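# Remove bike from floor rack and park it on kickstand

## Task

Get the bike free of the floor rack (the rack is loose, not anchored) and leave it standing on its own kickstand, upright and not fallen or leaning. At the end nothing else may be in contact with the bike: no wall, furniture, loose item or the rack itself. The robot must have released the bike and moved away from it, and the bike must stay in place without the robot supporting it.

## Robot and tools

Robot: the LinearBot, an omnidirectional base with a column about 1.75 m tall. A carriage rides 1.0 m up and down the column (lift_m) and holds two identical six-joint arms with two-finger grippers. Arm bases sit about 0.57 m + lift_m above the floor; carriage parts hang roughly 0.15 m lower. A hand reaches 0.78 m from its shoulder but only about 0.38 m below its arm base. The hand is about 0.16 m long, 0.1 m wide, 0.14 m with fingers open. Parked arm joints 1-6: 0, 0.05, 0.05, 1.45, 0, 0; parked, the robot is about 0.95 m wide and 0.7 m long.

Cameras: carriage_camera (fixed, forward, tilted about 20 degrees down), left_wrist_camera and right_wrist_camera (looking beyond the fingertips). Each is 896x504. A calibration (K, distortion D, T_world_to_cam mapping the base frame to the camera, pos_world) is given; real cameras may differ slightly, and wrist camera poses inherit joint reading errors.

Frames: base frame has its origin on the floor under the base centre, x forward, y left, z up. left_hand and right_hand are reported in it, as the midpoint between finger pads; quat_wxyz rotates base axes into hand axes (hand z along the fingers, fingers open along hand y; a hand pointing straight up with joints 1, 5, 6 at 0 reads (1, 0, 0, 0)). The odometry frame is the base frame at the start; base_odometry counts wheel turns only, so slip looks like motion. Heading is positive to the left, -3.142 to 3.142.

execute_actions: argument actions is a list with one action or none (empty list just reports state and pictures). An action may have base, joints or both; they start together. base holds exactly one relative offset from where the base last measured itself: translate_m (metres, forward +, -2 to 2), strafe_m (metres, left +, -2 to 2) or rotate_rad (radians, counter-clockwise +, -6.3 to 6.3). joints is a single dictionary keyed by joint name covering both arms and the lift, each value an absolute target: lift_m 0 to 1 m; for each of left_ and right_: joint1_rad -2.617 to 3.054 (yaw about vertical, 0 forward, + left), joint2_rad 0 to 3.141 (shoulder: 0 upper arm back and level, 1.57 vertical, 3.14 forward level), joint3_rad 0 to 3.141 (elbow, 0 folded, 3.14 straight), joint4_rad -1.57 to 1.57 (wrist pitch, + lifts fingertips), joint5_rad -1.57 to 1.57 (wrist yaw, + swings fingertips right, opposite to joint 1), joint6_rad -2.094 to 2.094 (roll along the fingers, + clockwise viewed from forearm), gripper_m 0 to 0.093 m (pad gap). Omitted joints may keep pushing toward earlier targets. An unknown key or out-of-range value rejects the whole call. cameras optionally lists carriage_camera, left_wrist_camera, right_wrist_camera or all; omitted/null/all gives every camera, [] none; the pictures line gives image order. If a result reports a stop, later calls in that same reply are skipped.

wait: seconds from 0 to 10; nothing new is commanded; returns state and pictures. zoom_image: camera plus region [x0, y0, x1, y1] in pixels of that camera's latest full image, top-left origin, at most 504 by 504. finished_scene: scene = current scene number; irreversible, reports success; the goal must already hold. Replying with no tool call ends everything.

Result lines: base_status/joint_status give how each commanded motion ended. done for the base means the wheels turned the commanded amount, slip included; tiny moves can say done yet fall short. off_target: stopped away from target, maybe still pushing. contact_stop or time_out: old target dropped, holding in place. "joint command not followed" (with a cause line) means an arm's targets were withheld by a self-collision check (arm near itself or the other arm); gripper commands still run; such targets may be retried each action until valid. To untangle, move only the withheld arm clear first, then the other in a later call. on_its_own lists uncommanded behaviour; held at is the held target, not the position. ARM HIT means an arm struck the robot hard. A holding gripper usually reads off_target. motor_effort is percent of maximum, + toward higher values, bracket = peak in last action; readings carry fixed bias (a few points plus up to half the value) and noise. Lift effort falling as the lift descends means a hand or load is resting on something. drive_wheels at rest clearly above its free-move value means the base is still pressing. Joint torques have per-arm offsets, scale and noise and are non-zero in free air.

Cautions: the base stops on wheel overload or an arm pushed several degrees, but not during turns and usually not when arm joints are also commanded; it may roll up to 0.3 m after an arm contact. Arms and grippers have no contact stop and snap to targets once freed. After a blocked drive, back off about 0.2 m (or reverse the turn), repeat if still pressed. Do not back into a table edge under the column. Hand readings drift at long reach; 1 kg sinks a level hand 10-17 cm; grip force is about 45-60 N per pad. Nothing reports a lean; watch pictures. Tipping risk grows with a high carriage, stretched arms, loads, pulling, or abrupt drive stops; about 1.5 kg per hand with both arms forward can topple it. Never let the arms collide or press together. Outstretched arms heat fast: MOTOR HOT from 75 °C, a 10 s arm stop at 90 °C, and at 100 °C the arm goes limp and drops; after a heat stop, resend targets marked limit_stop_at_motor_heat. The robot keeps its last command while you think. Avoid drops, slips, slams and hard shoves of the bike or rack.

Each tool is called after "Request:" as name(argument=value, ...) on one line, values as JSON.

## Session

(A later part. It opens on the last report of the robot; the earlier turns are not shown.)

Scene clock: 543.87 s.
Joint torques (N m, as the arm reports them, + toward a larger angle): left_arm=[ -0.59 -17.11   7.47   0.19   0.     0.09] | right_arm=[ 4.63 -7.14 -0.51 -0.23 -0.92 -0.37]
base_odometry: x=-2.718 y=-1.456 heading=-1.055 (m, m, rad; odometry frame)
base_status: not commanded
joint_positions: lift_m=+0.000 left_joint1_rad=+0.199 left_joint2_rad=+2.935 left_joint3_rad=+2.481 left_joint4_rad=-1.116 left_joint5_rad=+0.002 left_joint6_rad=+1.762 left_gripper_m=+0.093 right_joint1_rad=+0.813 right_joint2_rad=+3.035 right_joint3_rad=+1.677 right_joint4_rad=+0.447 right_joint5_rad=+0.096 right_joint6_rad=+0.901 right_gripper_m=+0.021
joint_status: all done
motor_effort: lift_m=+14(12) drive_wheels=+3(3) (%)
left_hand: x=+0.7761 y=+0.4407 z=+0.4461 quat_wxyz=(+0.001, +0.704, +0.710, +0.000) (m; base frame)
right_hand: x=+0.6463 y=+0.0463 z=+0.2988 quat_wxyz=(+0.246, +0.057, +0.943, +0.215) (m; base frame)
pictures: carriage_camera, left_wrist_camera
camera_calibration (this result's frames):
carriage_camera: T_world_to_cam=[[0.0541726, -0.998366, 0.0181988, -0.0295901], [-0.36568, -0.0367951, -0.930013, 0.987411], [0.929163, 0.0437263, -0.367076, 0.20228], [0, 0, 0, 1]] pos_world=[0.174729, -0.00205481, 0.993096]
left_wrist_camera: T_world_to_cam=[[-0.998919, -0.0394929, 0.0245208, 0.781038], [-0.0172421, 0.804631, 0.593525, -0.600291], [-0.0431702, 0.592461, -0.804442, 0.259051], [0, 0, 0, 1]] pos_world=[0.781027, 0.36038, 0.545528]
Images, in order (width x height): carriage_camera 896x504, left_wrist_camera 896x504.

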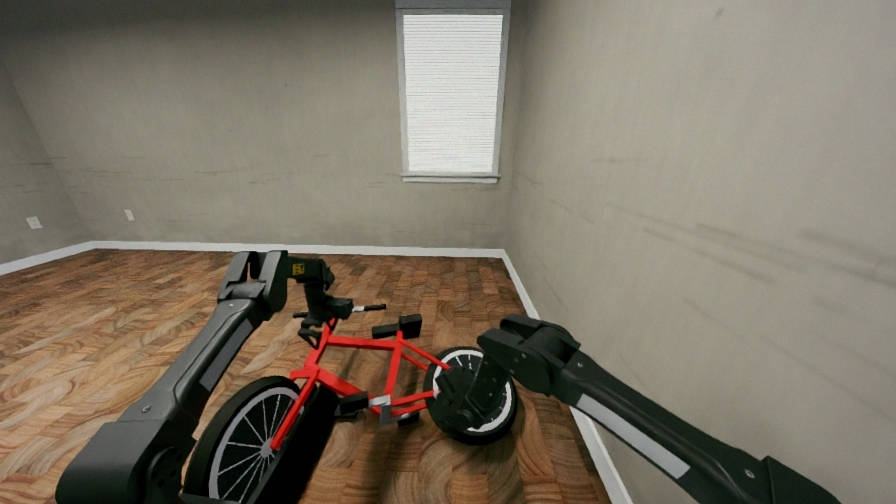

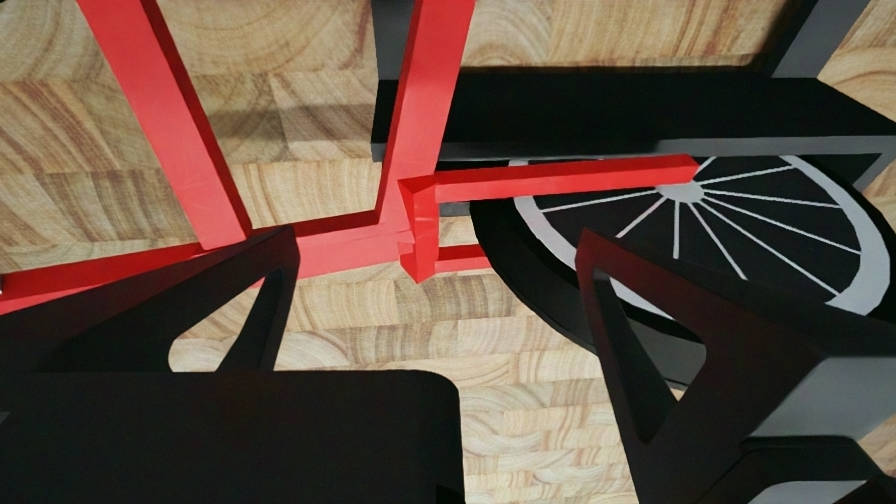

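Request:
execute_actions(actions=[{"joints":{"left_joint1_rad":0.12,"left_joint2_rad":3.14,"left_joint3_rad":2.62,"left_joint4_rad":-1.05,"left_joint6_rad":1.7}}], cameras=["carriage_camera","left_wrist_camera"])

Scene clock: 547.97 s.
Joint torques (N m, as the arm reports them, + toward a larger angle): left_arm=[  0.69 -16.05   7.3    0.23   0.01  -0.05] | right_arm=[ 4.66 -7.06 -0.63 -0.23 -0.94 -0.36]
base_odometry: x=-2.718 y=-1.456 heading=-1.055 (m, m, rad; odometry frame)
base_status: not commanded
joint_positions: lift_m=+0.000 left_joint1_rad=+0.113 left_joint2_rad=+3.132 left_joint3_rad=+2.601 left_joint4_rad=-1.052 left_joint5_rad=+0.001 left_joint6_rad=+1.705 left_gripper_m=+0.093 right_joint1_rad=+0.813 right_joint2_rad=+3.033 right_joint3_rad=+1.677 right_joint4_rad=+0.446 right_joint5_rad=+0.097 right_joint6_rad=+0.901 right_gripper_m=+0.021
joint_status: all done
motor_effort: lift_m=+13(15) drive_wheels=+2(3) (%)
left_hand: x=+0.7805 y=+0.3956 z=+0.3755 quat_wxyz=(-0.003, +0.715, +0.699, -0.005) (m; base frame)
right_hand: x=+0.6466 y=+0.0465 z=+0.2994 quat_wxyz=(+0.247, +0.057, +0.943, +0.215) (m; base frame)
pictures: carriage_camera, left_wrist_camera
camera_calibration (this result's frames):
carriage_camera: T_world_to_cam=[[0.0541726, -0.998366, 0.0181988, -0.0295895], [-0.36568, -0.0367951, -0.930013, 0.987379], [0.929163, 0.0437263, -0.367076, 0.202267], [0, 0, 0, 1]] pos_world=[0.174729, -0.00205481, 0.993061]
left_wrist_camera: T_world_to_cam=[[-0.999218, -0.00972539, 0.038338, 0.768681], [0.0149011, 0.805314, 0.592661, -0.547063], [-0.036638, 0.592768, -0.804539, 0.223972], [0, 0, 0, 1]] pos_world=[0.784438, 0.31527, 0.474947]
Images, in order (width x height): carriage_camera 896x504, left_wrist_camera 896x504.

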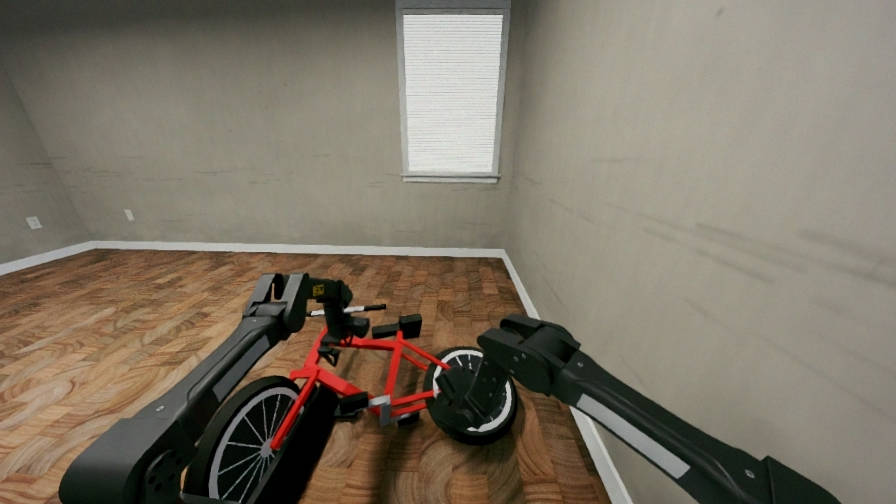

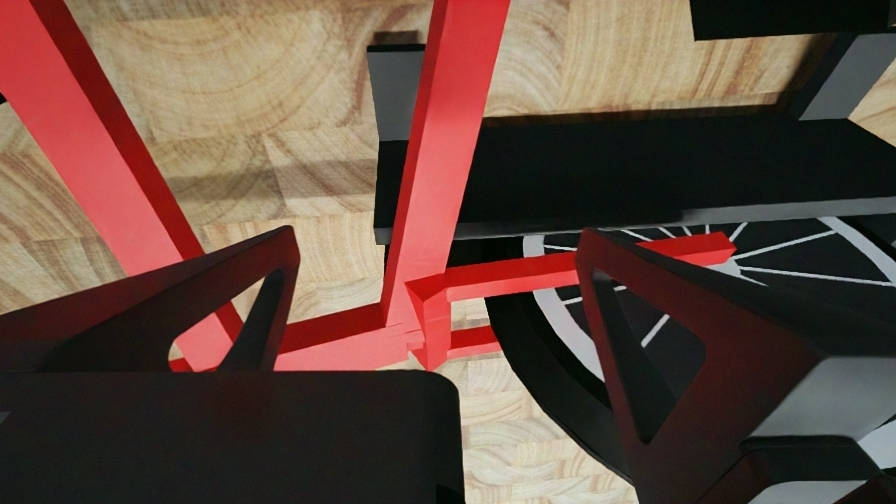

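Request:
execute_actions(actions=[{"base":{"translate_m":0.1},"joints":{"left_joint1_rad":0.15,"left_joint2_rad":2.95,"left_joint3_rad":1.95,"left_joint4_rad":-0.57,"left_joint6_rad":1.72,"right_joint2_rad":3.14,"right_joint3_rad":1.3,"right_joint4_rad":0.1}}], cameras=["carriage_camera","left_wrist_camera"])

Scene clock: 553.83 s.
Joint torques (N m, as the arm reports them, + toward a larger angle): left_arm=[  0.03 -15.53   3.93   0.84   0.     0.05] | right_arm=[-3.47 -4.07 -2.06 -1.48  1.69  0.77]
base_odometry: x=-2.668 y=-1.543 heading=-1.054 (m, m, rad; odometry frame)
base_status: done
joint_positions: lift_m=+0.000 left_joint1_rad=+0.150 left_joint2_rad=+2.956 left_joint3_rad=+1.959 left_joint4_rad=-0.649 left_joint5_rad=+0.001 left_joint6_rad=+1.717 left_gripper_m=+0.093 right_joint1_rad=+0.915 right_joint2_rad=+3.024 right_joint3_rad=+1.367 right_joint4_rad=+0.360 right_joint5_rad=-0.192 right_joint6_rad=+0.811 right_gripper_m=+0.021
joint_status: left_joint4_rad off_target (ended at -0.649, target -0.570); right_joint2_rad off_target (ended at +3.024, target +3.140); right_joint3_rad off_target (ended at +1.367, target +1.300); right_joint4_rad off_target (ended at +0.360, target +0.100); the others done
joint sent to its limit — the command would take right_joint2_rad past its upper limit, so that joint was sent only as far as its limit.
motor_effort: lift_m=+12(15) drive_wheels=-3(7) (%)
left_hand: x=+0.7005 y=+0.4034 z=+0.3214 quat_wxyz=(-0.022, +0.705, +0.708, -0.031) (m; base frame)
right_hand: x=+0.4709 y=-0.0107 z=+0.2390 quat_wxyz=(+0.016, -0.064, +0.984, +0.165) (m; base frame)
pictures: carriage_camera, left_wrist_camera
camera_calibration (this result's frames):
carriage_camera: T_world_to_cam=[[0.0541726, -0.998366, 0.0181988, -0.0295895], [-0.36568, -0.0367951, -0.930013, 0.987379], [0.929163, 0.0437263, -0.367076, 0.202267], [0, 0, 0, 1]] pos_world=[0.174729, -0.00205481, 0.993061]
left_wrist_camera: T_world_to_cam=[[-0.994252, -0.0353541, 0.101058, 0.677509], [0.0305296, 0.811095, 0.584117, -0.530599], [-0.102618, 0.583845, -0.805353, 0.222907], [0, 0, 0, 1]] pos_world=[0.712688, 0.324176, 0.420984]
Images, in order (width x height): carriage_camera 896x504, left_wrist_camera 896x504.

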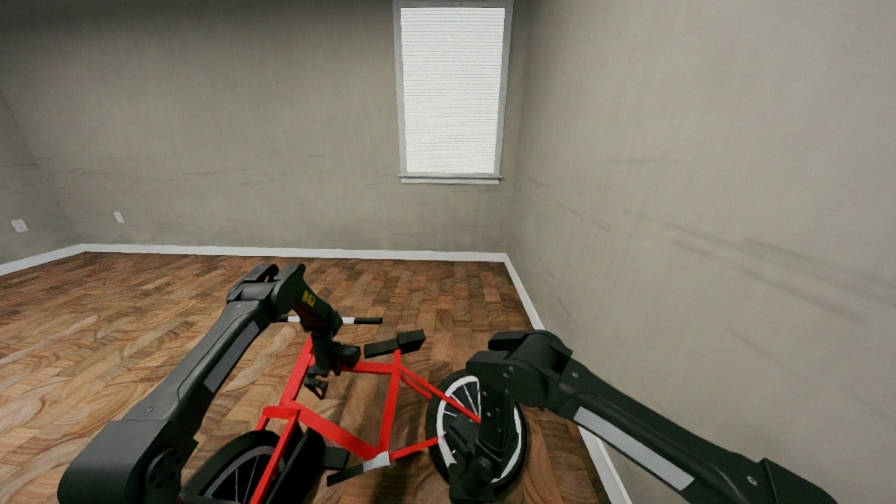

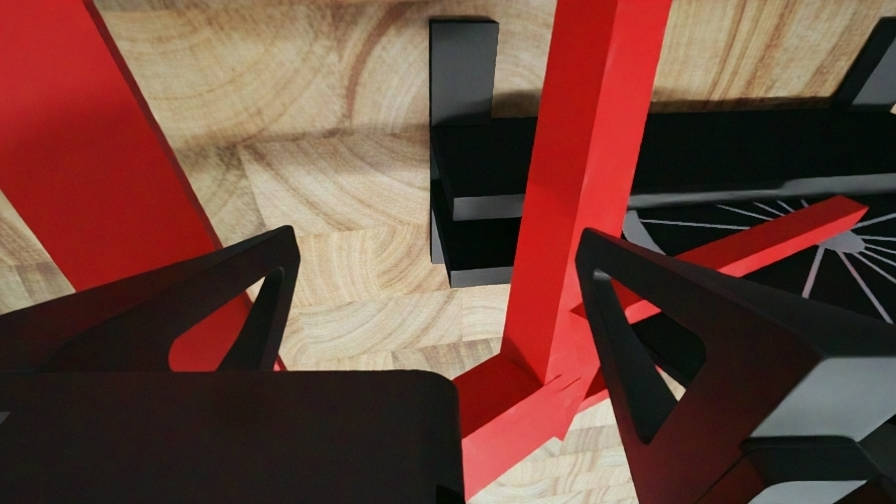

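Request:
execute_actions(actions=[{"joints":{"left_joint2_rad":2.6,"left_joint3_rad":1.85,"left_joint4_rad":-0.82}}], cameras=["carriage_camera","left_wrist_camera"])

Scene clock: 560.90 s.
Joint torques (N m, as the arm reports them, + toward a larger angle): left_arm=[  0.11 -13.85   5.25   0.22   0.01   0.04] | right_arm=[-3.42 -4.01 -2.11 -1.45  1.65  0.83]
base_odometry: x=-2.668 y=-1.543 heading=-1.054 (m, m, rad; odometry frame)
base_status: not commanded
joint_positions: lift_m=+0.000 left_joint1_rad=+0.150 left_joint2_rad=+2.587 left_joint3_rad=+1.854 left_joint4_rad=-0.813 left_joint5_rad=+0.001 left_joint6_rad=+1.717 left_gripper_m=+0.093 right_joint1_rad=+0.915 right_joint2_rad=+3.024 right_joint3_rad=+1.367 right_joint4_rad=+0.359 right_joint5_rad=-0.187 right_joint6_rad=+0.806 right_gripper_m=+0.021
joint_status: all done
motor_effort: lift_m=+13(13) drive_wheels=-2(3) (%)
left_hand: x=+0.7287 y=+0.4077 z=+0.4649 quat_wxyz=(+0.008, +0.706, +0.709, +0.010) (m; base frame)
right_hand: x=+0.4714 y=-0.0113 z=+0.2388 quat_wxyz=(+0.018, -0.066, +0.984, +0.163) (m; base frame)
pictures: carriage_camera, left_wrist_camera
camera_calibration (this result's frames):
carriage_camera: T_world_to_cam=[[0.0541726, -0.998366, 0.0181988, -0.0295895], [-0.36568, -0.0367951, -0.930013, 0.987379], [0.929163, 0.0437263, -0.367076, 0.202267], [0, 0, 0, 1]] pos_world=[0.174729, -0.00205481, 0.993061]
left_wrist_camera: T_world_to_cam=[[-0.999347, -0.0361265, 0.00118098, 0.74173], [-0.028294, 0.802176, 0.596417, -0.578025], [-0.0224938, 0.595993, -0.802674, 0.274353], [0, 0, 0, 1]] pos_world=[0.731062, 0.326961, 0.564083]
Images, in order (width x height): carriage_camera 896x504, left_wrist_camera 896x504.

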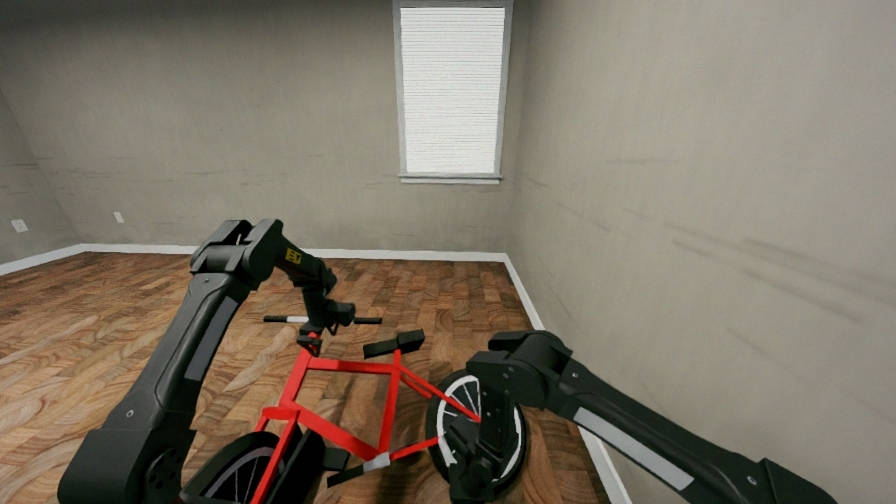

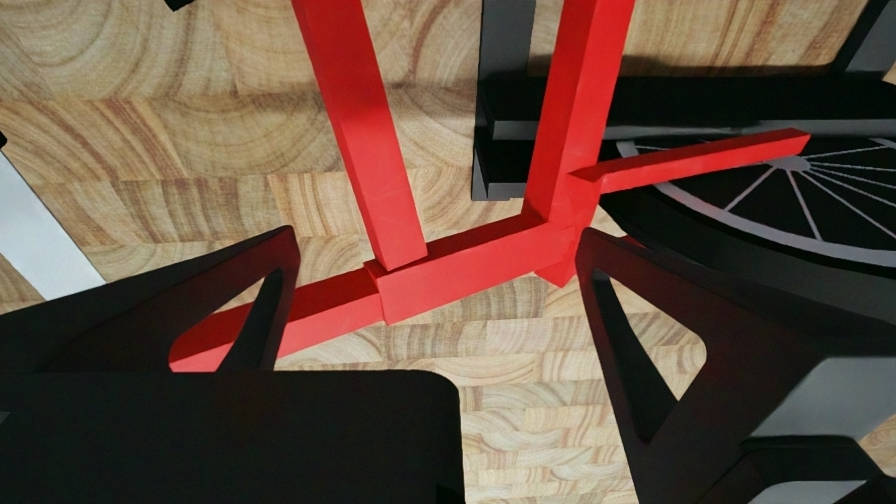

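Request:
execute_actions(actions=[{"joints":{"left_joint1_rad":0.09,"left_joint2_rad":2.65,"left_joint3_rad":2.12,"left_joint4_rad":-1.04,"left_joint6_rad":1.66}}], cameras=["left_wrist_camera"])

Request:
execute_actions(actions=[{"joints":{"left_joint2_rad":2.85,"left_joint3_rad":2.22,"left_joint4_rad":-0.94}}], cameras=["left_wrist_camera","carriage_camera"])

Scene clock: 567.13 s.
Joint torques (N m, as the arm reports them, + toward a larger angle): left_arm=[  0.48 -15.96   6.8    0.16   0.01  -0.06] | right_arm=[-3.43 -4.05 -2.16 -1.48  1.65  0.84]
base_odometry: x=-2.668 y=-1.543 heading=-1.054 (m, m, rad; odometry frame)
base_status: not commanded
joint_positions: lift_m=+0.000 left_joint1_rad=+0.085 left_joint2_rad=+2.654 left_joint3_rad=+2.108 left_joint4_rad=-1.030 left_joint5_rad=+0.001 left_joint6_rad=+1.667 left_gripper_m=+0.093 right_joint1_rad=+0.915 right_joint2_rad=+3.024 right_joint3_rad=+1.367 right_joint4_rad=+0.358 right_joint5_rad=-0.187 right_joint6_rad=+0.806 right_gripper_m=+0.021
joint_status: all done
motor_effort: lift_m=+13(14) drive_wheels=-3(2) (%)
left_hand: x=+0.7519 y=+0.3786 z=+0.4930 quat_wxyz=(-0.001, +0.711, +0.703, -0.002) (m; base frame)
right_hand: x=+0.4714 y=-0.0114 z=+0.2388 quat_wxyz=(+0.018, -0.066, +0.984, +0.163) (m; base frame)
pictures: left_wrist_camera
camera_calibration (this result's frames):
left_wrist_camera: T_world_to_cam=[[-0.999284, -0.0208241, 0.0315906, 0.742922], [0.00200648, 0.804582, 0.593838, -0.593175], [-0.0377834, 0.593477, -0.803964, 0.327786], [0, 0, 0, 1]] pos_world=[0.755965, 0.298195, 0.592309]
Images, in order (width x height): left_wrist_camera 896x504.

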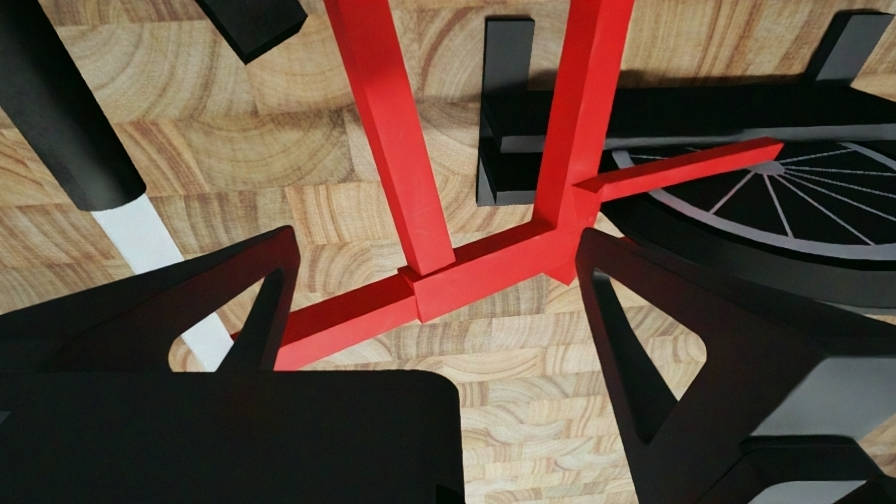

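Scene clock: 568.00 s.
Joint torques (N m, as the arm reports them, + toward a larger angle): left_arm=[  0.5  -16.94   6.14   0.21   0.01  -0.05] | right_arm=[-3.45 -4.05 -2.12 -1.46  1.64  0.84]
base_odometry: x=-2.668 y=-1.543 heading=-1.054 (m, m, rad; odometry frame)
base_status: not commanded
joint_positions: lift_m=+0.000 left_joint1_rad=+0.085 left_joint2_rad=+2.861 left_joint3_rad=+2.215 left_joint4_rad=-0.940 left_joint5_rad=+0.001 left_joint6_rad=+1.667 left_gripper_m=+0.093 right_joint1_rad=+0.915 right_joint2_rad=+3.024 right_joint3_rad=+1.367 right_joint4_rad=+0.358 right_joint5_rad=-0.187 right_joint6_rad=+0.806 right_gripper_m=+0.021
joint_status: all done
motor_effort: lift_m=+15(13) drive_wheels=-3(3) (%)
left_hand: x=+0.7609 y=+0.3794 z=+0.4187 quat_wxyz=(-0.005, +0.711, +0.703, -0.006) (m; base frame)
right_hand: x=+0.4714 y=-0.0114 z=+0.2388 quat_wxyz=(+0.018, -0.066, +0.984, +0.163) (m; base frame)
pictures: carriage_camera, left_wrist_camera
camera_calibration (this result's frames):
carriage_camera: T_world_to_cam=[[0.0541726, -0.998366, 0.0181988, -0.0295895], [-0.36568, -0.0367951, -0.930013, 0.987379], [0.929163, 0.0437263, -0.367076, 0.202267], [0, 0, 0, 1]] pos_world=[0.174729, -0.00205481, 0.993061]
left_wrist_camera: T_world_to_cam=[[-0.998907, -0.020792, 0.0418624, 0.749766], [0.00809709, 0.8051, 0.593084, -0.554213], [-0.0460348, 0.592775, -0.804052, 0.274525], [0, 0, 0, 1]] pos_world=[0.766071, 0.299055, 0.51804]
Images, in order (width x height): carriage_camera 896x504, left_wrist_camera 896x504.

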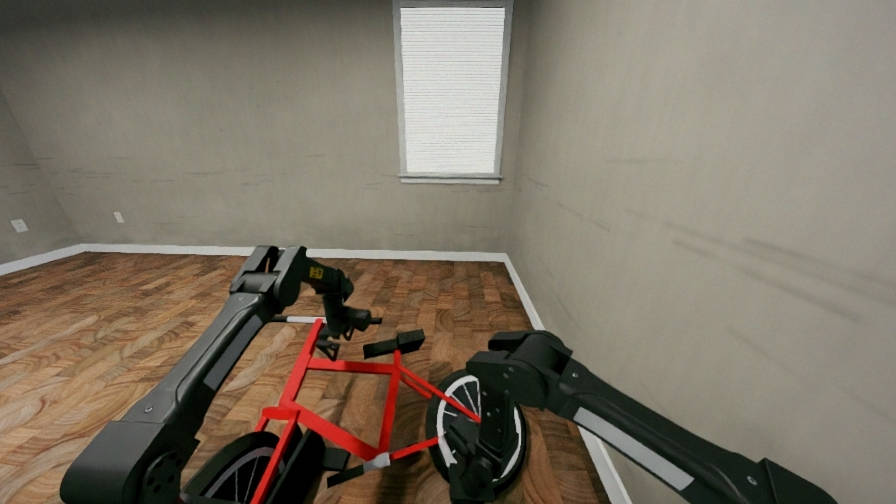

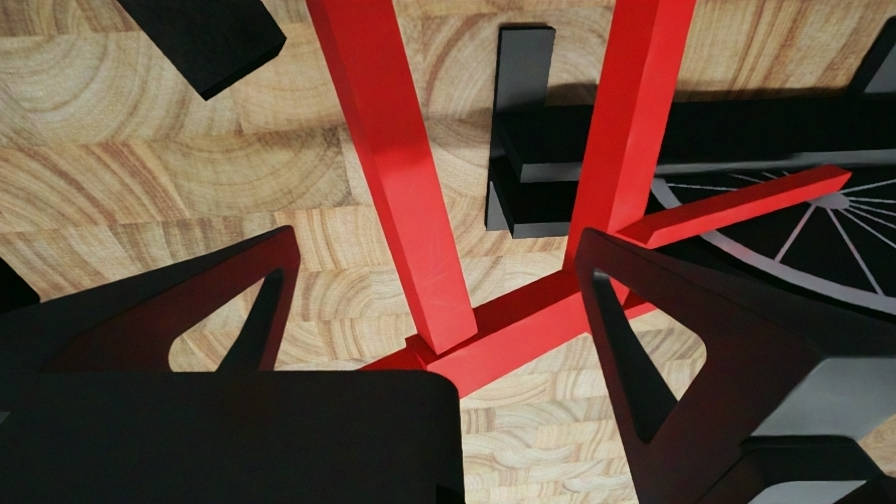

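Centered on top tube. Lower more, close.

Request:
execute_actions(actions=[{"joints":{"left_joint2_rad":3.08,"left_joint3_rad":2.4,"left_joint4_rad":-0.9}}], cameras=["left_wrist_camera"])

Request:
execute_actions(actions=[{"joints":{"left_gripper_m":0.0}}], cameras=["left_wrist_camera","carriage_camera"])

Scene clock: 572.30 s.
Joint torques (N m, as the arm reports them, + toward a larger angle): left_arm=[  0.45 -17.03   6.78   0.18   0.01  -0.04] | right_arm=[-3.48 -4.07 -2.07 -1.46  1.64  0.84]
base_odometry: x=-2.668 y=-1.543 heading=-1.054 (m, m, rad; odometry frame)
base_status: not commanded
joint_positions: lift_m=+0.000 left_joint1_rad=+0.085 left_joint2_rad=+3.089 left_joint3_rad=+2.383 left_joint4_rad=-0.902 left_joint5_rad=+0.001 left_joint6_rad=+1.667 left_gripper_m=+0.093 right_joint1_rad=+0.915 right_joint2_rad=+3.024 right_joint3_rad=+1.367 right_joint4_rad=+0.358 right_joint5_rad=-0.187 right_joint6_rad=+0.806 right_gripper_m=+0.021
joint_status: all done
motor_effort: lift_m=+16(15) drive_wheels=-4(3) (%)
left_hand: x=+0.7591 y=+0.3793 z=+0.3457 quat_wxyz=(-0.012, +0.711, +0.703, -0.015) (m; base frame)
right_hand: x=+0.4714 y=-0.0114 z=+0.2388 quat_wxyz=(+0.018, -0.066, +0.984, +0.163) (m; base frame)
pictures: left_wrist_camera
camera_calibration (this result's frames):
left_wrist_camera: T_world_to_cam=[[-0.997741, -0.0206928, 0.0639112, 0.742397], [0.0211525, 0.80621, 0.591251, -0.520475], [-0.0637605, 0.591267, -0.803952, 0.229834], [0, 0, 0, 1]] pos_world=[0.766383, 0.299081, 0.445059]
Images, in order (width x height): left_wrist_camera 896x504.

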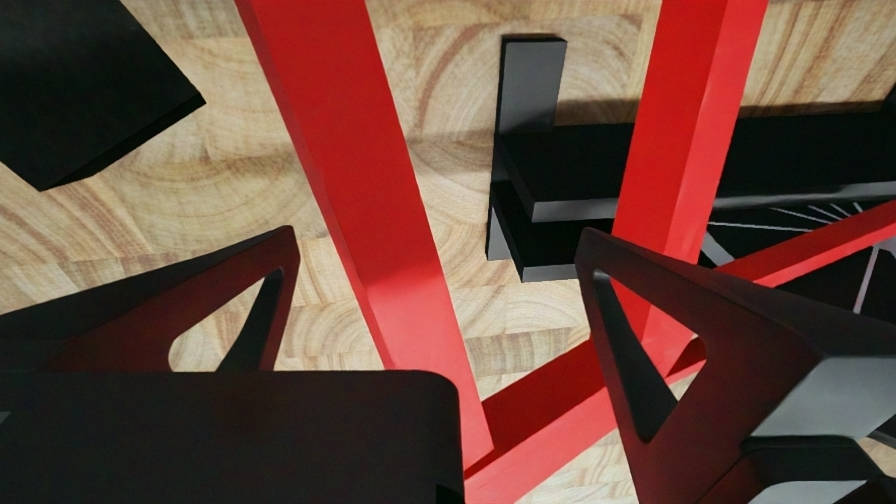

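Scene clock: 573.03 s.
Joint torques (N m, as the arm reports them, + toward a larger angle): left_arm=[  0.51 -16.96   6.62   0.13   0.    -0.05] | right_arm=[-3.45 -3.98 -2.09 -1.47  1.63  0.85]
base_odometry: x=-2.668 y=-1.543 heading=-1.054 (m, m, rad; odometry frame)
base_status: not commanded
joint_positions: lift_m=+0.000 left_joint1_rad=+0.085 left_joint2_rad=+3.086 left_joint3_rad=+2.387 left_joint4_rad=-0.890 left_joint5_rad=+0.001 left_joint6_rad=+1.667 left_gripper_m=+0.000 right_joint1_rad=+0.915 right_joint2_rad=+3.024 right_joint3_rad=+1.367 right_joint4_rad=+0.358 right_joint5_rad=-0.186 right_joint6_rad=+0.805 right_gripper_m=+0.021
joint_status: all done
motor_effort: lift_m=+14(13) drive_wheels=-3(3) (%)
left_hand: x=+0.7646 y=+0.3797 z=+0.3479 quat_wxyz=(-0.005, +0.711, +0.703, -0.007) (m; base frame)
right_hand: x=+0.4715 y=-0.0116 z=+0.2387 quat_wxyz=(+0.018, -0.067, +0.984, +0.162) (m; base frame)
pictures: carriage_camera, left_wrist_camera
camera_calibration (this result's frames):
carriage_camera: T_world_to_cam=[[0.0541726, -0.998366, 0.0181988, -0.0295895], [-0.36568, -0.0367951, -0.930013, 0.987379], [0.929163, 0.0437263, -0.367076, 0.202267], [0, 0, 0, 1]] pos_world=[0.174729, -0.00205481, 0.993061]
left_wrist_camera: T_world_to_cam=[[-0.998793, -0.0207723, 0.0445003, 0.755336], [0.00965008, 0.805459, 0.592572, -0.513608], [-0.0481523, 0.592287, -0.804287, 0.219528], [0, 0, 0, 1]] pos_world=[0.769952, 0.299357, 0.447301]
Images, in order (width x height): carriage_camera 896x504, left_wrist_camera 896x504.

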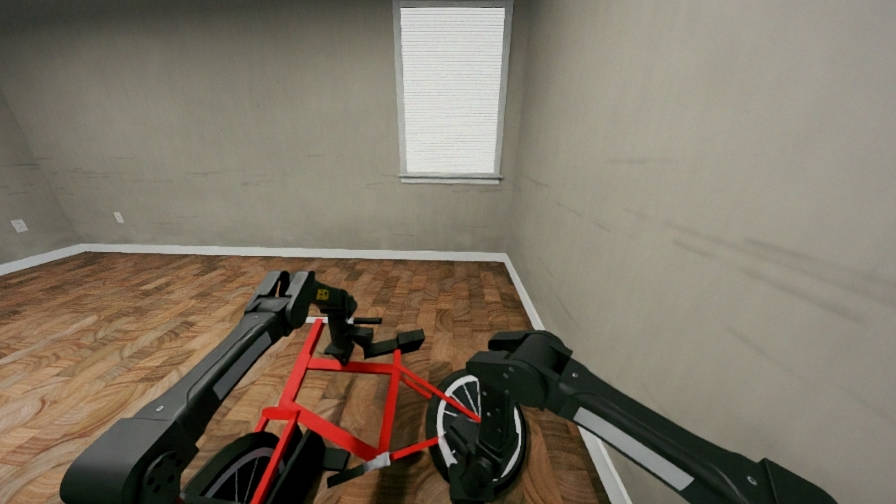

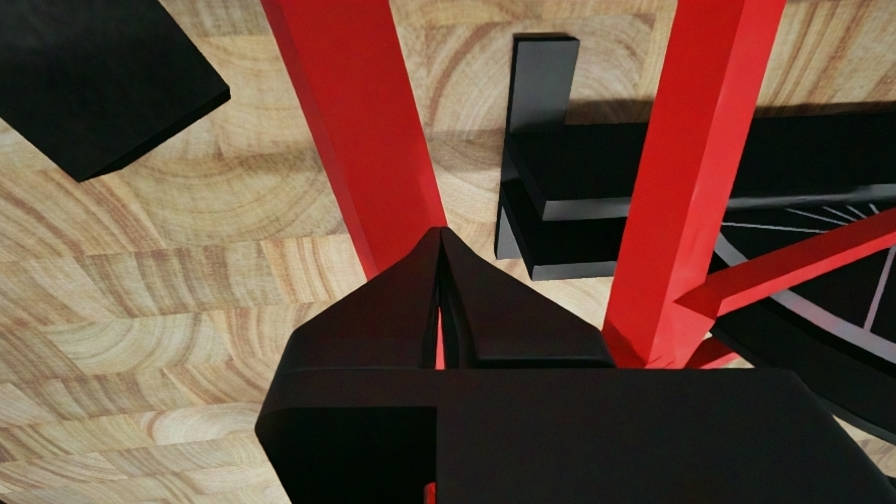

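Request:
execute_actions(actions=[{"joints":{"left_gripper_m":0.093,"left_joint2_rad":2.8,"left_joint3_rad":2.1,"left_joint4_rad":-0.87}}], cameras=[])

Request:
execute_actions(actions=[{"base":{"translate_m":0.05},"joints":{"right_joint3_rad":1.15,"right_joint4_rad":0.2,"left_joint3_rad":1.98,"left_joint4_rad":-0.75}}], cameras=["left_wrist_camera","carriage_camera"])

Scene clock: 580.10 s.
Joint torques (N m, as the arm reports them, + toward a larger angle): left_arm=[  0.42 -15.23   4.36   0.32   0.    -0.04] | right_arm=[-3.46 -4.08 -2.16 -1.46  1.63  0.85]
base_odometry: x=-2.668 y=-1.543 heading=-1.054 (m, m, rad; odometry frame)
base_status: not commanded
joint_positions: lift_m=+0.000 left_joint1_rad=+0.085 left_joint2_rad=+2.791 left_joint3_rad=+2.121 left_joint4_rad=-0.871 left_joint5_rad=+0.001 left_joint6_rad=+1.667 left_gripper_m=+0.093 right_joint1_rad=+0.915 right_joint2_rad=+3.024 right_joint3_rad=+1.367 right_joint4_rad=+0.358 right_joint5_rad=-0.185 right_joint6_rad=+0.804 right_gripper_m=+0.021
joint_status: all done
motor_effort: lift_m=+13(14) drive_wheels=-2(3) (%)
left_hand: x=+0.7638 y=+0.3796 z=+0.4307 quat_wxyz=(+0.010, +0.711, +0.703, +0.011) (m; base frame)
right_hand: x=+0.4715 y=-0.0117 z=+0.2387 quat_wxyz=(+0.019, -0.067, +0.984, +0.162) (m; base frame)
pictures: none
No camera images: the call's "cameras" was empty. Leave "cameras" out to get every camera's image.

Scene clock: 581.53 s.
Joint torques (N m, as the arm reports them, + toward a larger angle): left_arm=[  0.48 -14.94   4.61   0.4    0.03  -0.02] | right_arm=[-4.17 -3.39 -2.8  -1.92  1.96  1.69]
base_odometry: x=-2.644 y=-1.586 heading=-1.055 (m, m, rad; odometry frame)
base_status: done
joint_positions: lift_m=+0.000 left_joint1_rad=+0.085 left_joint2_rad=+2.793 left_joint3_rad=+1.992 left_joint4_rad=-0.765 left_joint5_rad=-0.003 left_joint6_rad=+1.664 left_gripper_m=+0.093 right_joint1_rad=+0.924 right_joint2_rad=+3.027 right_joint3_rad=+1.215 right_joint4_rad=+0.508 right_joint5_rad=-0.220 right_joint6_rad=+0.738 right_gripper_m=+0.021
joint_status: right_joint3_rad off_target (ended at +1.215, target +1.150); right_joint4_rad off_target (ended at +0.508, target +0.200); the others done
motor_effort: lift_m=+14(14) drive_wheels=+1(4) (%)
left_hand: x=+0.7423 y=+0.3786 z=+0.4011 quat_wxyz=(+0.001, +0.710, +0.704, +0.003) (m; base frame)
right_hand: x=+0.4396 y=-0.0382 z=+0.2359 quat_wxyz=(+0.009, -0.106, +0.979, +0.171) (m; base frame)
pictures: carriage_camera, left_wrist_camera
camera_calibration (this result's frames):
carriage_camera: T_world_to_cam=[[0.0541726, -0.998366, 0.0181988, -0.0295895], [-0.36568, -0.0367951, -0.930013, 0.987379], [0.929163, 0.0437263, -0.367076, 0.202267], [0, 0, 0, 1]] pos_world=[0.174729, -0.00205481, 0.993061]
left_wrist_camera: T_world_to_cam=[[-0.999471, -0.0243688, 0.0215252, 0.741813], [-0.00669142, 0.802015, 0.597266, -0.532543], [-0.0318183, 0.596807, -0.801754, 0.247043], [0, 0, 0, 1]] pos_world=[0.745718, 0.297748, 0.50017]
Images, in order (width x height): carriage_camera 896x504, left_wrist_camera 896x504.

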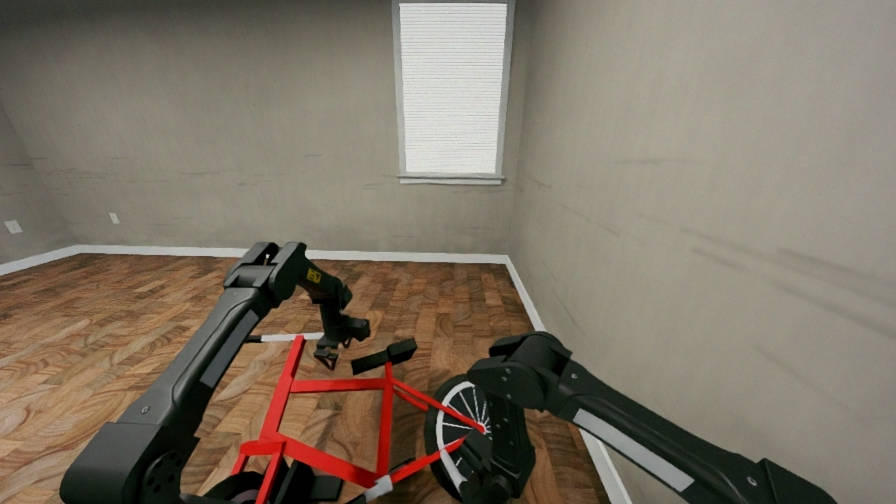

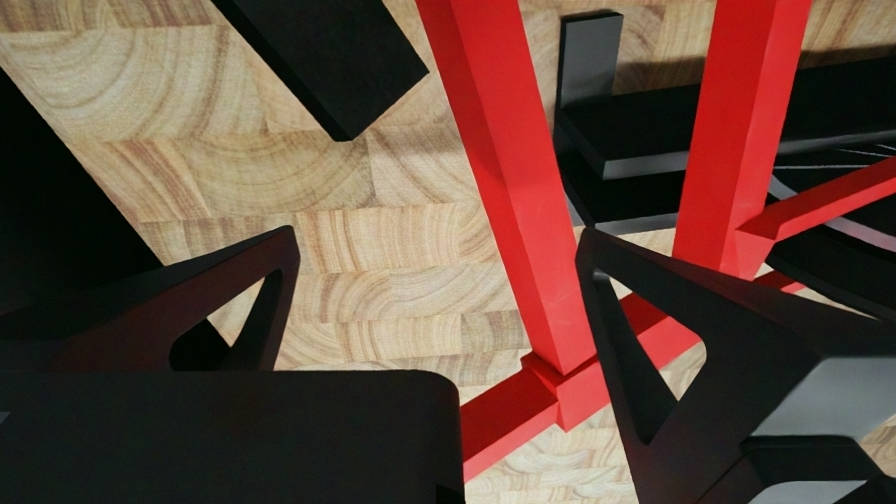

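Request:
execute_actions(actions=[{"joints":{"left_joint2_rad":2.8,"left_joint3_rad":1.78,"left_joint4_rad":-0.57}}], cameras=["left_wrist_camera"])

Request:
execute_actions(actions=[{"joints":{"left_joint2_rad":3.02,"left_joint3_rad":1.95,"left_joint4_rad":-0.5}}], cameras=["left_wrist_camera"])

Scene clock: 586.30 s.
Joint torques (N m, as the arm reports them, + toward a larger angle): left_arm=[  0.5  -14.14   3.85   0.34   0.04  -0.01] | right_arm=[-4.22 -3.27 -2.9  -1.94  1.94  1.69]
base_odometry: x=-2.644 y=-1.586 heading=-1.055 (m, m, rad; odometry frame)
base_status: not commanded
joint_positions: lift_m=+0.000 left_joint1_rad=+0.085 left_joint2_rad=+2.793 left_joint3_rad=+1.793 left_joint4_rad=-0.580 left_joint5_rad=-0.003 left_joint6_rad=+1.663 left_gripper_m=+0.093 right_joint1_rad=+0.924 right_joint2_rad=+3.027 right_joint3_rad=+1.215 right_joint4_rad=+0.508 right_joint5_rad=-0.220 right_joint6_rad=+0.738 right_gripper_m=+0.021
joint_status: all done
motor_effort: lift_m=+14(15) drive_wheels=+1(0) (%)
left_hand: x=+0.7081 y=+0.3757 z=+0.3615 quat_wxyz=(-0.004, +0.710, +0.705, -0.003) (m; base frame)
right_hand: x=+0.4397 y=-0.0383 z=+0.2359 quat_wxyz=(+0.009, -0.106, +0.979, +0.171) (m; base frame)
pictures: left_wrist_camera
camera_calibration (this result's frames):
left_wrist_camera: T_world_to_cam=[[-0.999047, -0.0247146, 0.0359875, 0.703011], [0.00162174, 0.80275, 0.596314, -0.512599], [-0.0436266, 0.595803, -0.801945, 0.224762], [0, 0, 0, 1]] pos_world=[0.712977, 0.294949, 0.460617]
Images, in order (width x height): left_wrist_camera 896x504.

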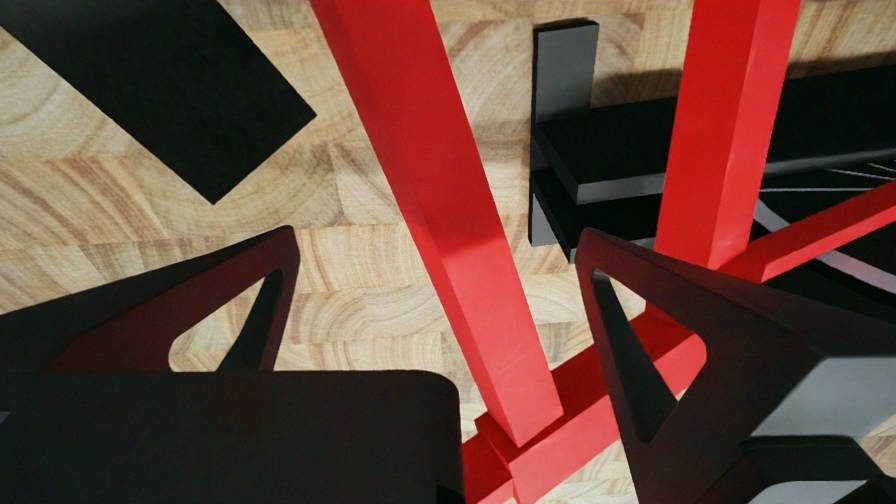

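Scene clock: 587.17 s.
Joint torques (N m, as the arm reports them, + toward a larger angle): left_arm=[ -1.28 -13.29   5.28   0.21   0.29   0.18] | right_arm=[-4.1  -3.38 -2.88 -1.92  1.94  1.71]
base_odometry: x=-2.644 y=-1.586 heading=-1.054 (m, m, rad; odometry frame)
base_status: not commanded
joint_positions: lift_m=+0.000 left_joint1_rad=+0.109 left_joint2_rad=+3.000 left_joint3_rad=+1.939 left_joint4_rad=-0.490 left_joint5_rad=-0.033 left_joint6_rad=+1.644 left_gripper_m=+0.093 right_joint1_rad=+0.924 right_joint2_rad=+3.028 right_joint3_rad=+1.215 right_joint4_rad=+0.507 right_joint5_rad=-0.219 right_joint6_rad=+0.736 right_gripper_m=+0.021
joint_status: all done
motor_effort: lift_m=+14(12) drive_wheels=+0(1) (%)
left_hand: x=+0.7156 y=+0.3923 z=+0.2978 quat_wxyz=(-0.007, +0.694, +0.719, +0.018) (m; base frame)
right_hand: x=+0.4394 y=-0.0390 z=+0.2354 quat_wxyz=(+0.009, -0.107, +0.980, +0.170) (m; base frame)
pictures: left_wrist_camera
camera_calibration (this result's frames):
left_wrist_camera: T_world_to_cam=[[-0.997679, -0.0674996, 0.00900827, 0.737075], [-0.0472683, 0.781649, 0.621924, -0.452296], [-0.049021, 0.620055, -0.783025, 0.152812], [0, 0, 0, 1]] pos_world=[0.721476, 0.308537, 0.39431]
Images, in order (width x height): left_wrist_camera 896x504.

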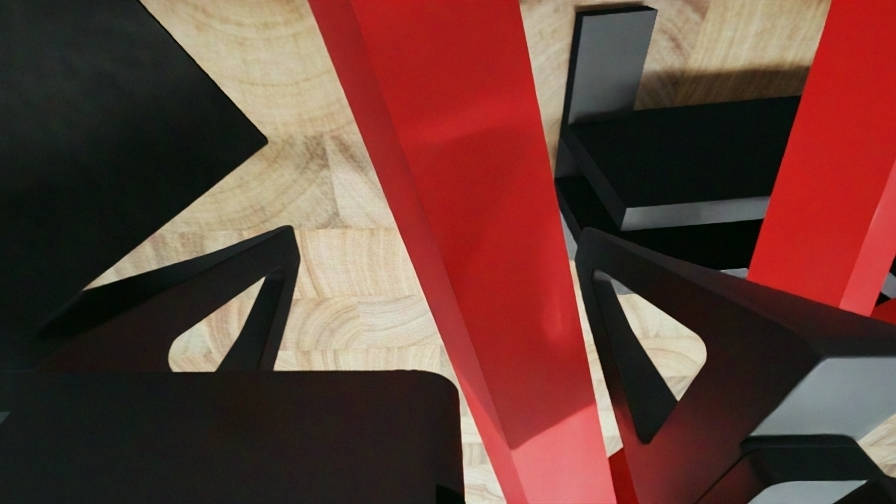

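Request:
execute_actions(actions=[{"joints":{"left_gripper_m":0.0}}], cameras=["left_wrist_camera","carriage_camera"])

Scene clock: 590.40 s.
Joint torques (N m, as the arm reports them, + toward a larger angle): left_arm=[ -1.18 -13.32   5.22   0.55   0.13   1.32] | right_arm=[-4.08 -3.01 -2.88 -1.89  1.95  1.65]
base_odometry: x=-2.644 y=-1.586 heading=-1.054 (m, m, rad; odometry frame)
base_status: not commanded
joint_positions: lift_m=+0.000 left_joint1_rad=+0.108 left_joint2_rad=+3.001 left_joint3_rad=+1.938 left_joint4_rad=-0.537 left_joint5_rad=-0.014 left_joint6_rad=+1.525 left_gripper_m=+0.044 right_joint1_rad=+0.923 right_joint2_rad=+3.022 right_joint3_rad=+1.215 right_joint4_rad=+0.506 right_joint5_rad=-0.220 right_joint6_rad=+0.741 right_gripper_m=+0.021
joint_status: left_gripper_m off_target (ended at +0.044, target +0.000)
motor_effort: lift_m=+14(13) drive_wheels=+1(1) (%)
left_hand: x=+0.7040 y=+0.3874 z=+0.2972 quat_wxyz=(-0.015, +0.651, +0.759, -0.006) (m; base frame)
right_hand: x=+0.4408 y=-0.0375 z=+0.2371 quat_wxyz=(+0.009, -0.104, +0.980, +0.172) (m; base frame)
pictures: carriage_camera, left_wrist_camera
camera_calibration (this result's frames):
carriage_camera: T_world_to_cam=[[0.0541726, -0.998366, 0.0181988, -0.0295895], [-0.36568, -0.0367951, -0.930013, 0.987379], [0.929163, 0.0437263, -0.367076, 0.202267], [0, 0, 0, 1]] pos_world=[0.174729, -0.00205481, 0.993061]
left_wrist_camera: T_world_to_cam=[[-0.981392, -0.184019, 0.0548361, 0.745141], [-0.113529, 0.786403, 0.607191, -0.399469], [-0.154858, 0.589667, -0.792661, 0.243976], [0, 0, 0, 1]] pos_world=[0.723706, 0.307399, 0.395084]
Images, in order (width x height): carriage_camera 896x504, left_wrist_camera 896x504.

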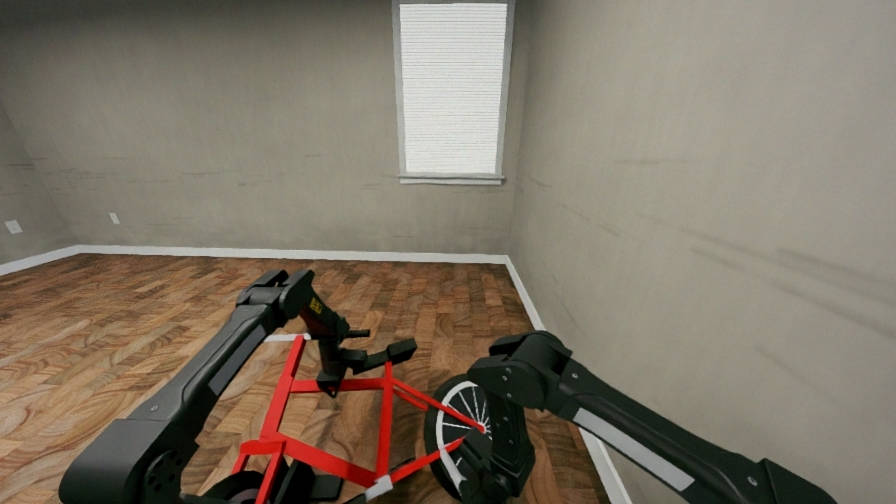

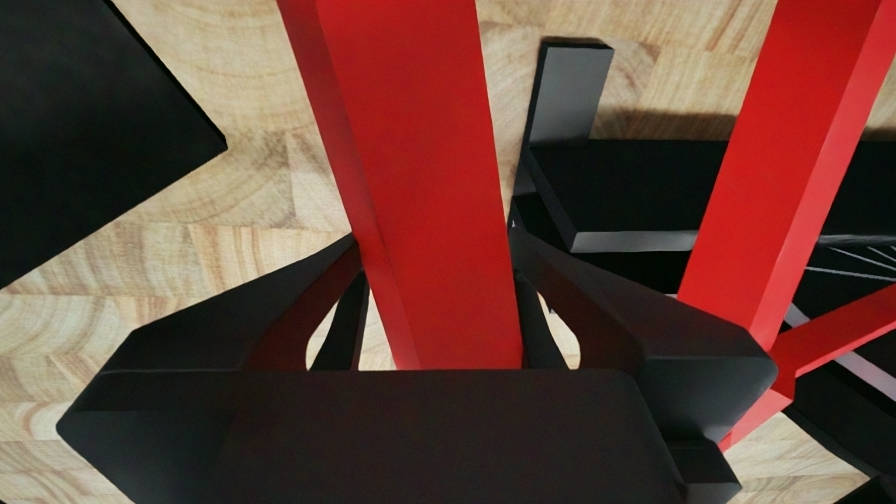

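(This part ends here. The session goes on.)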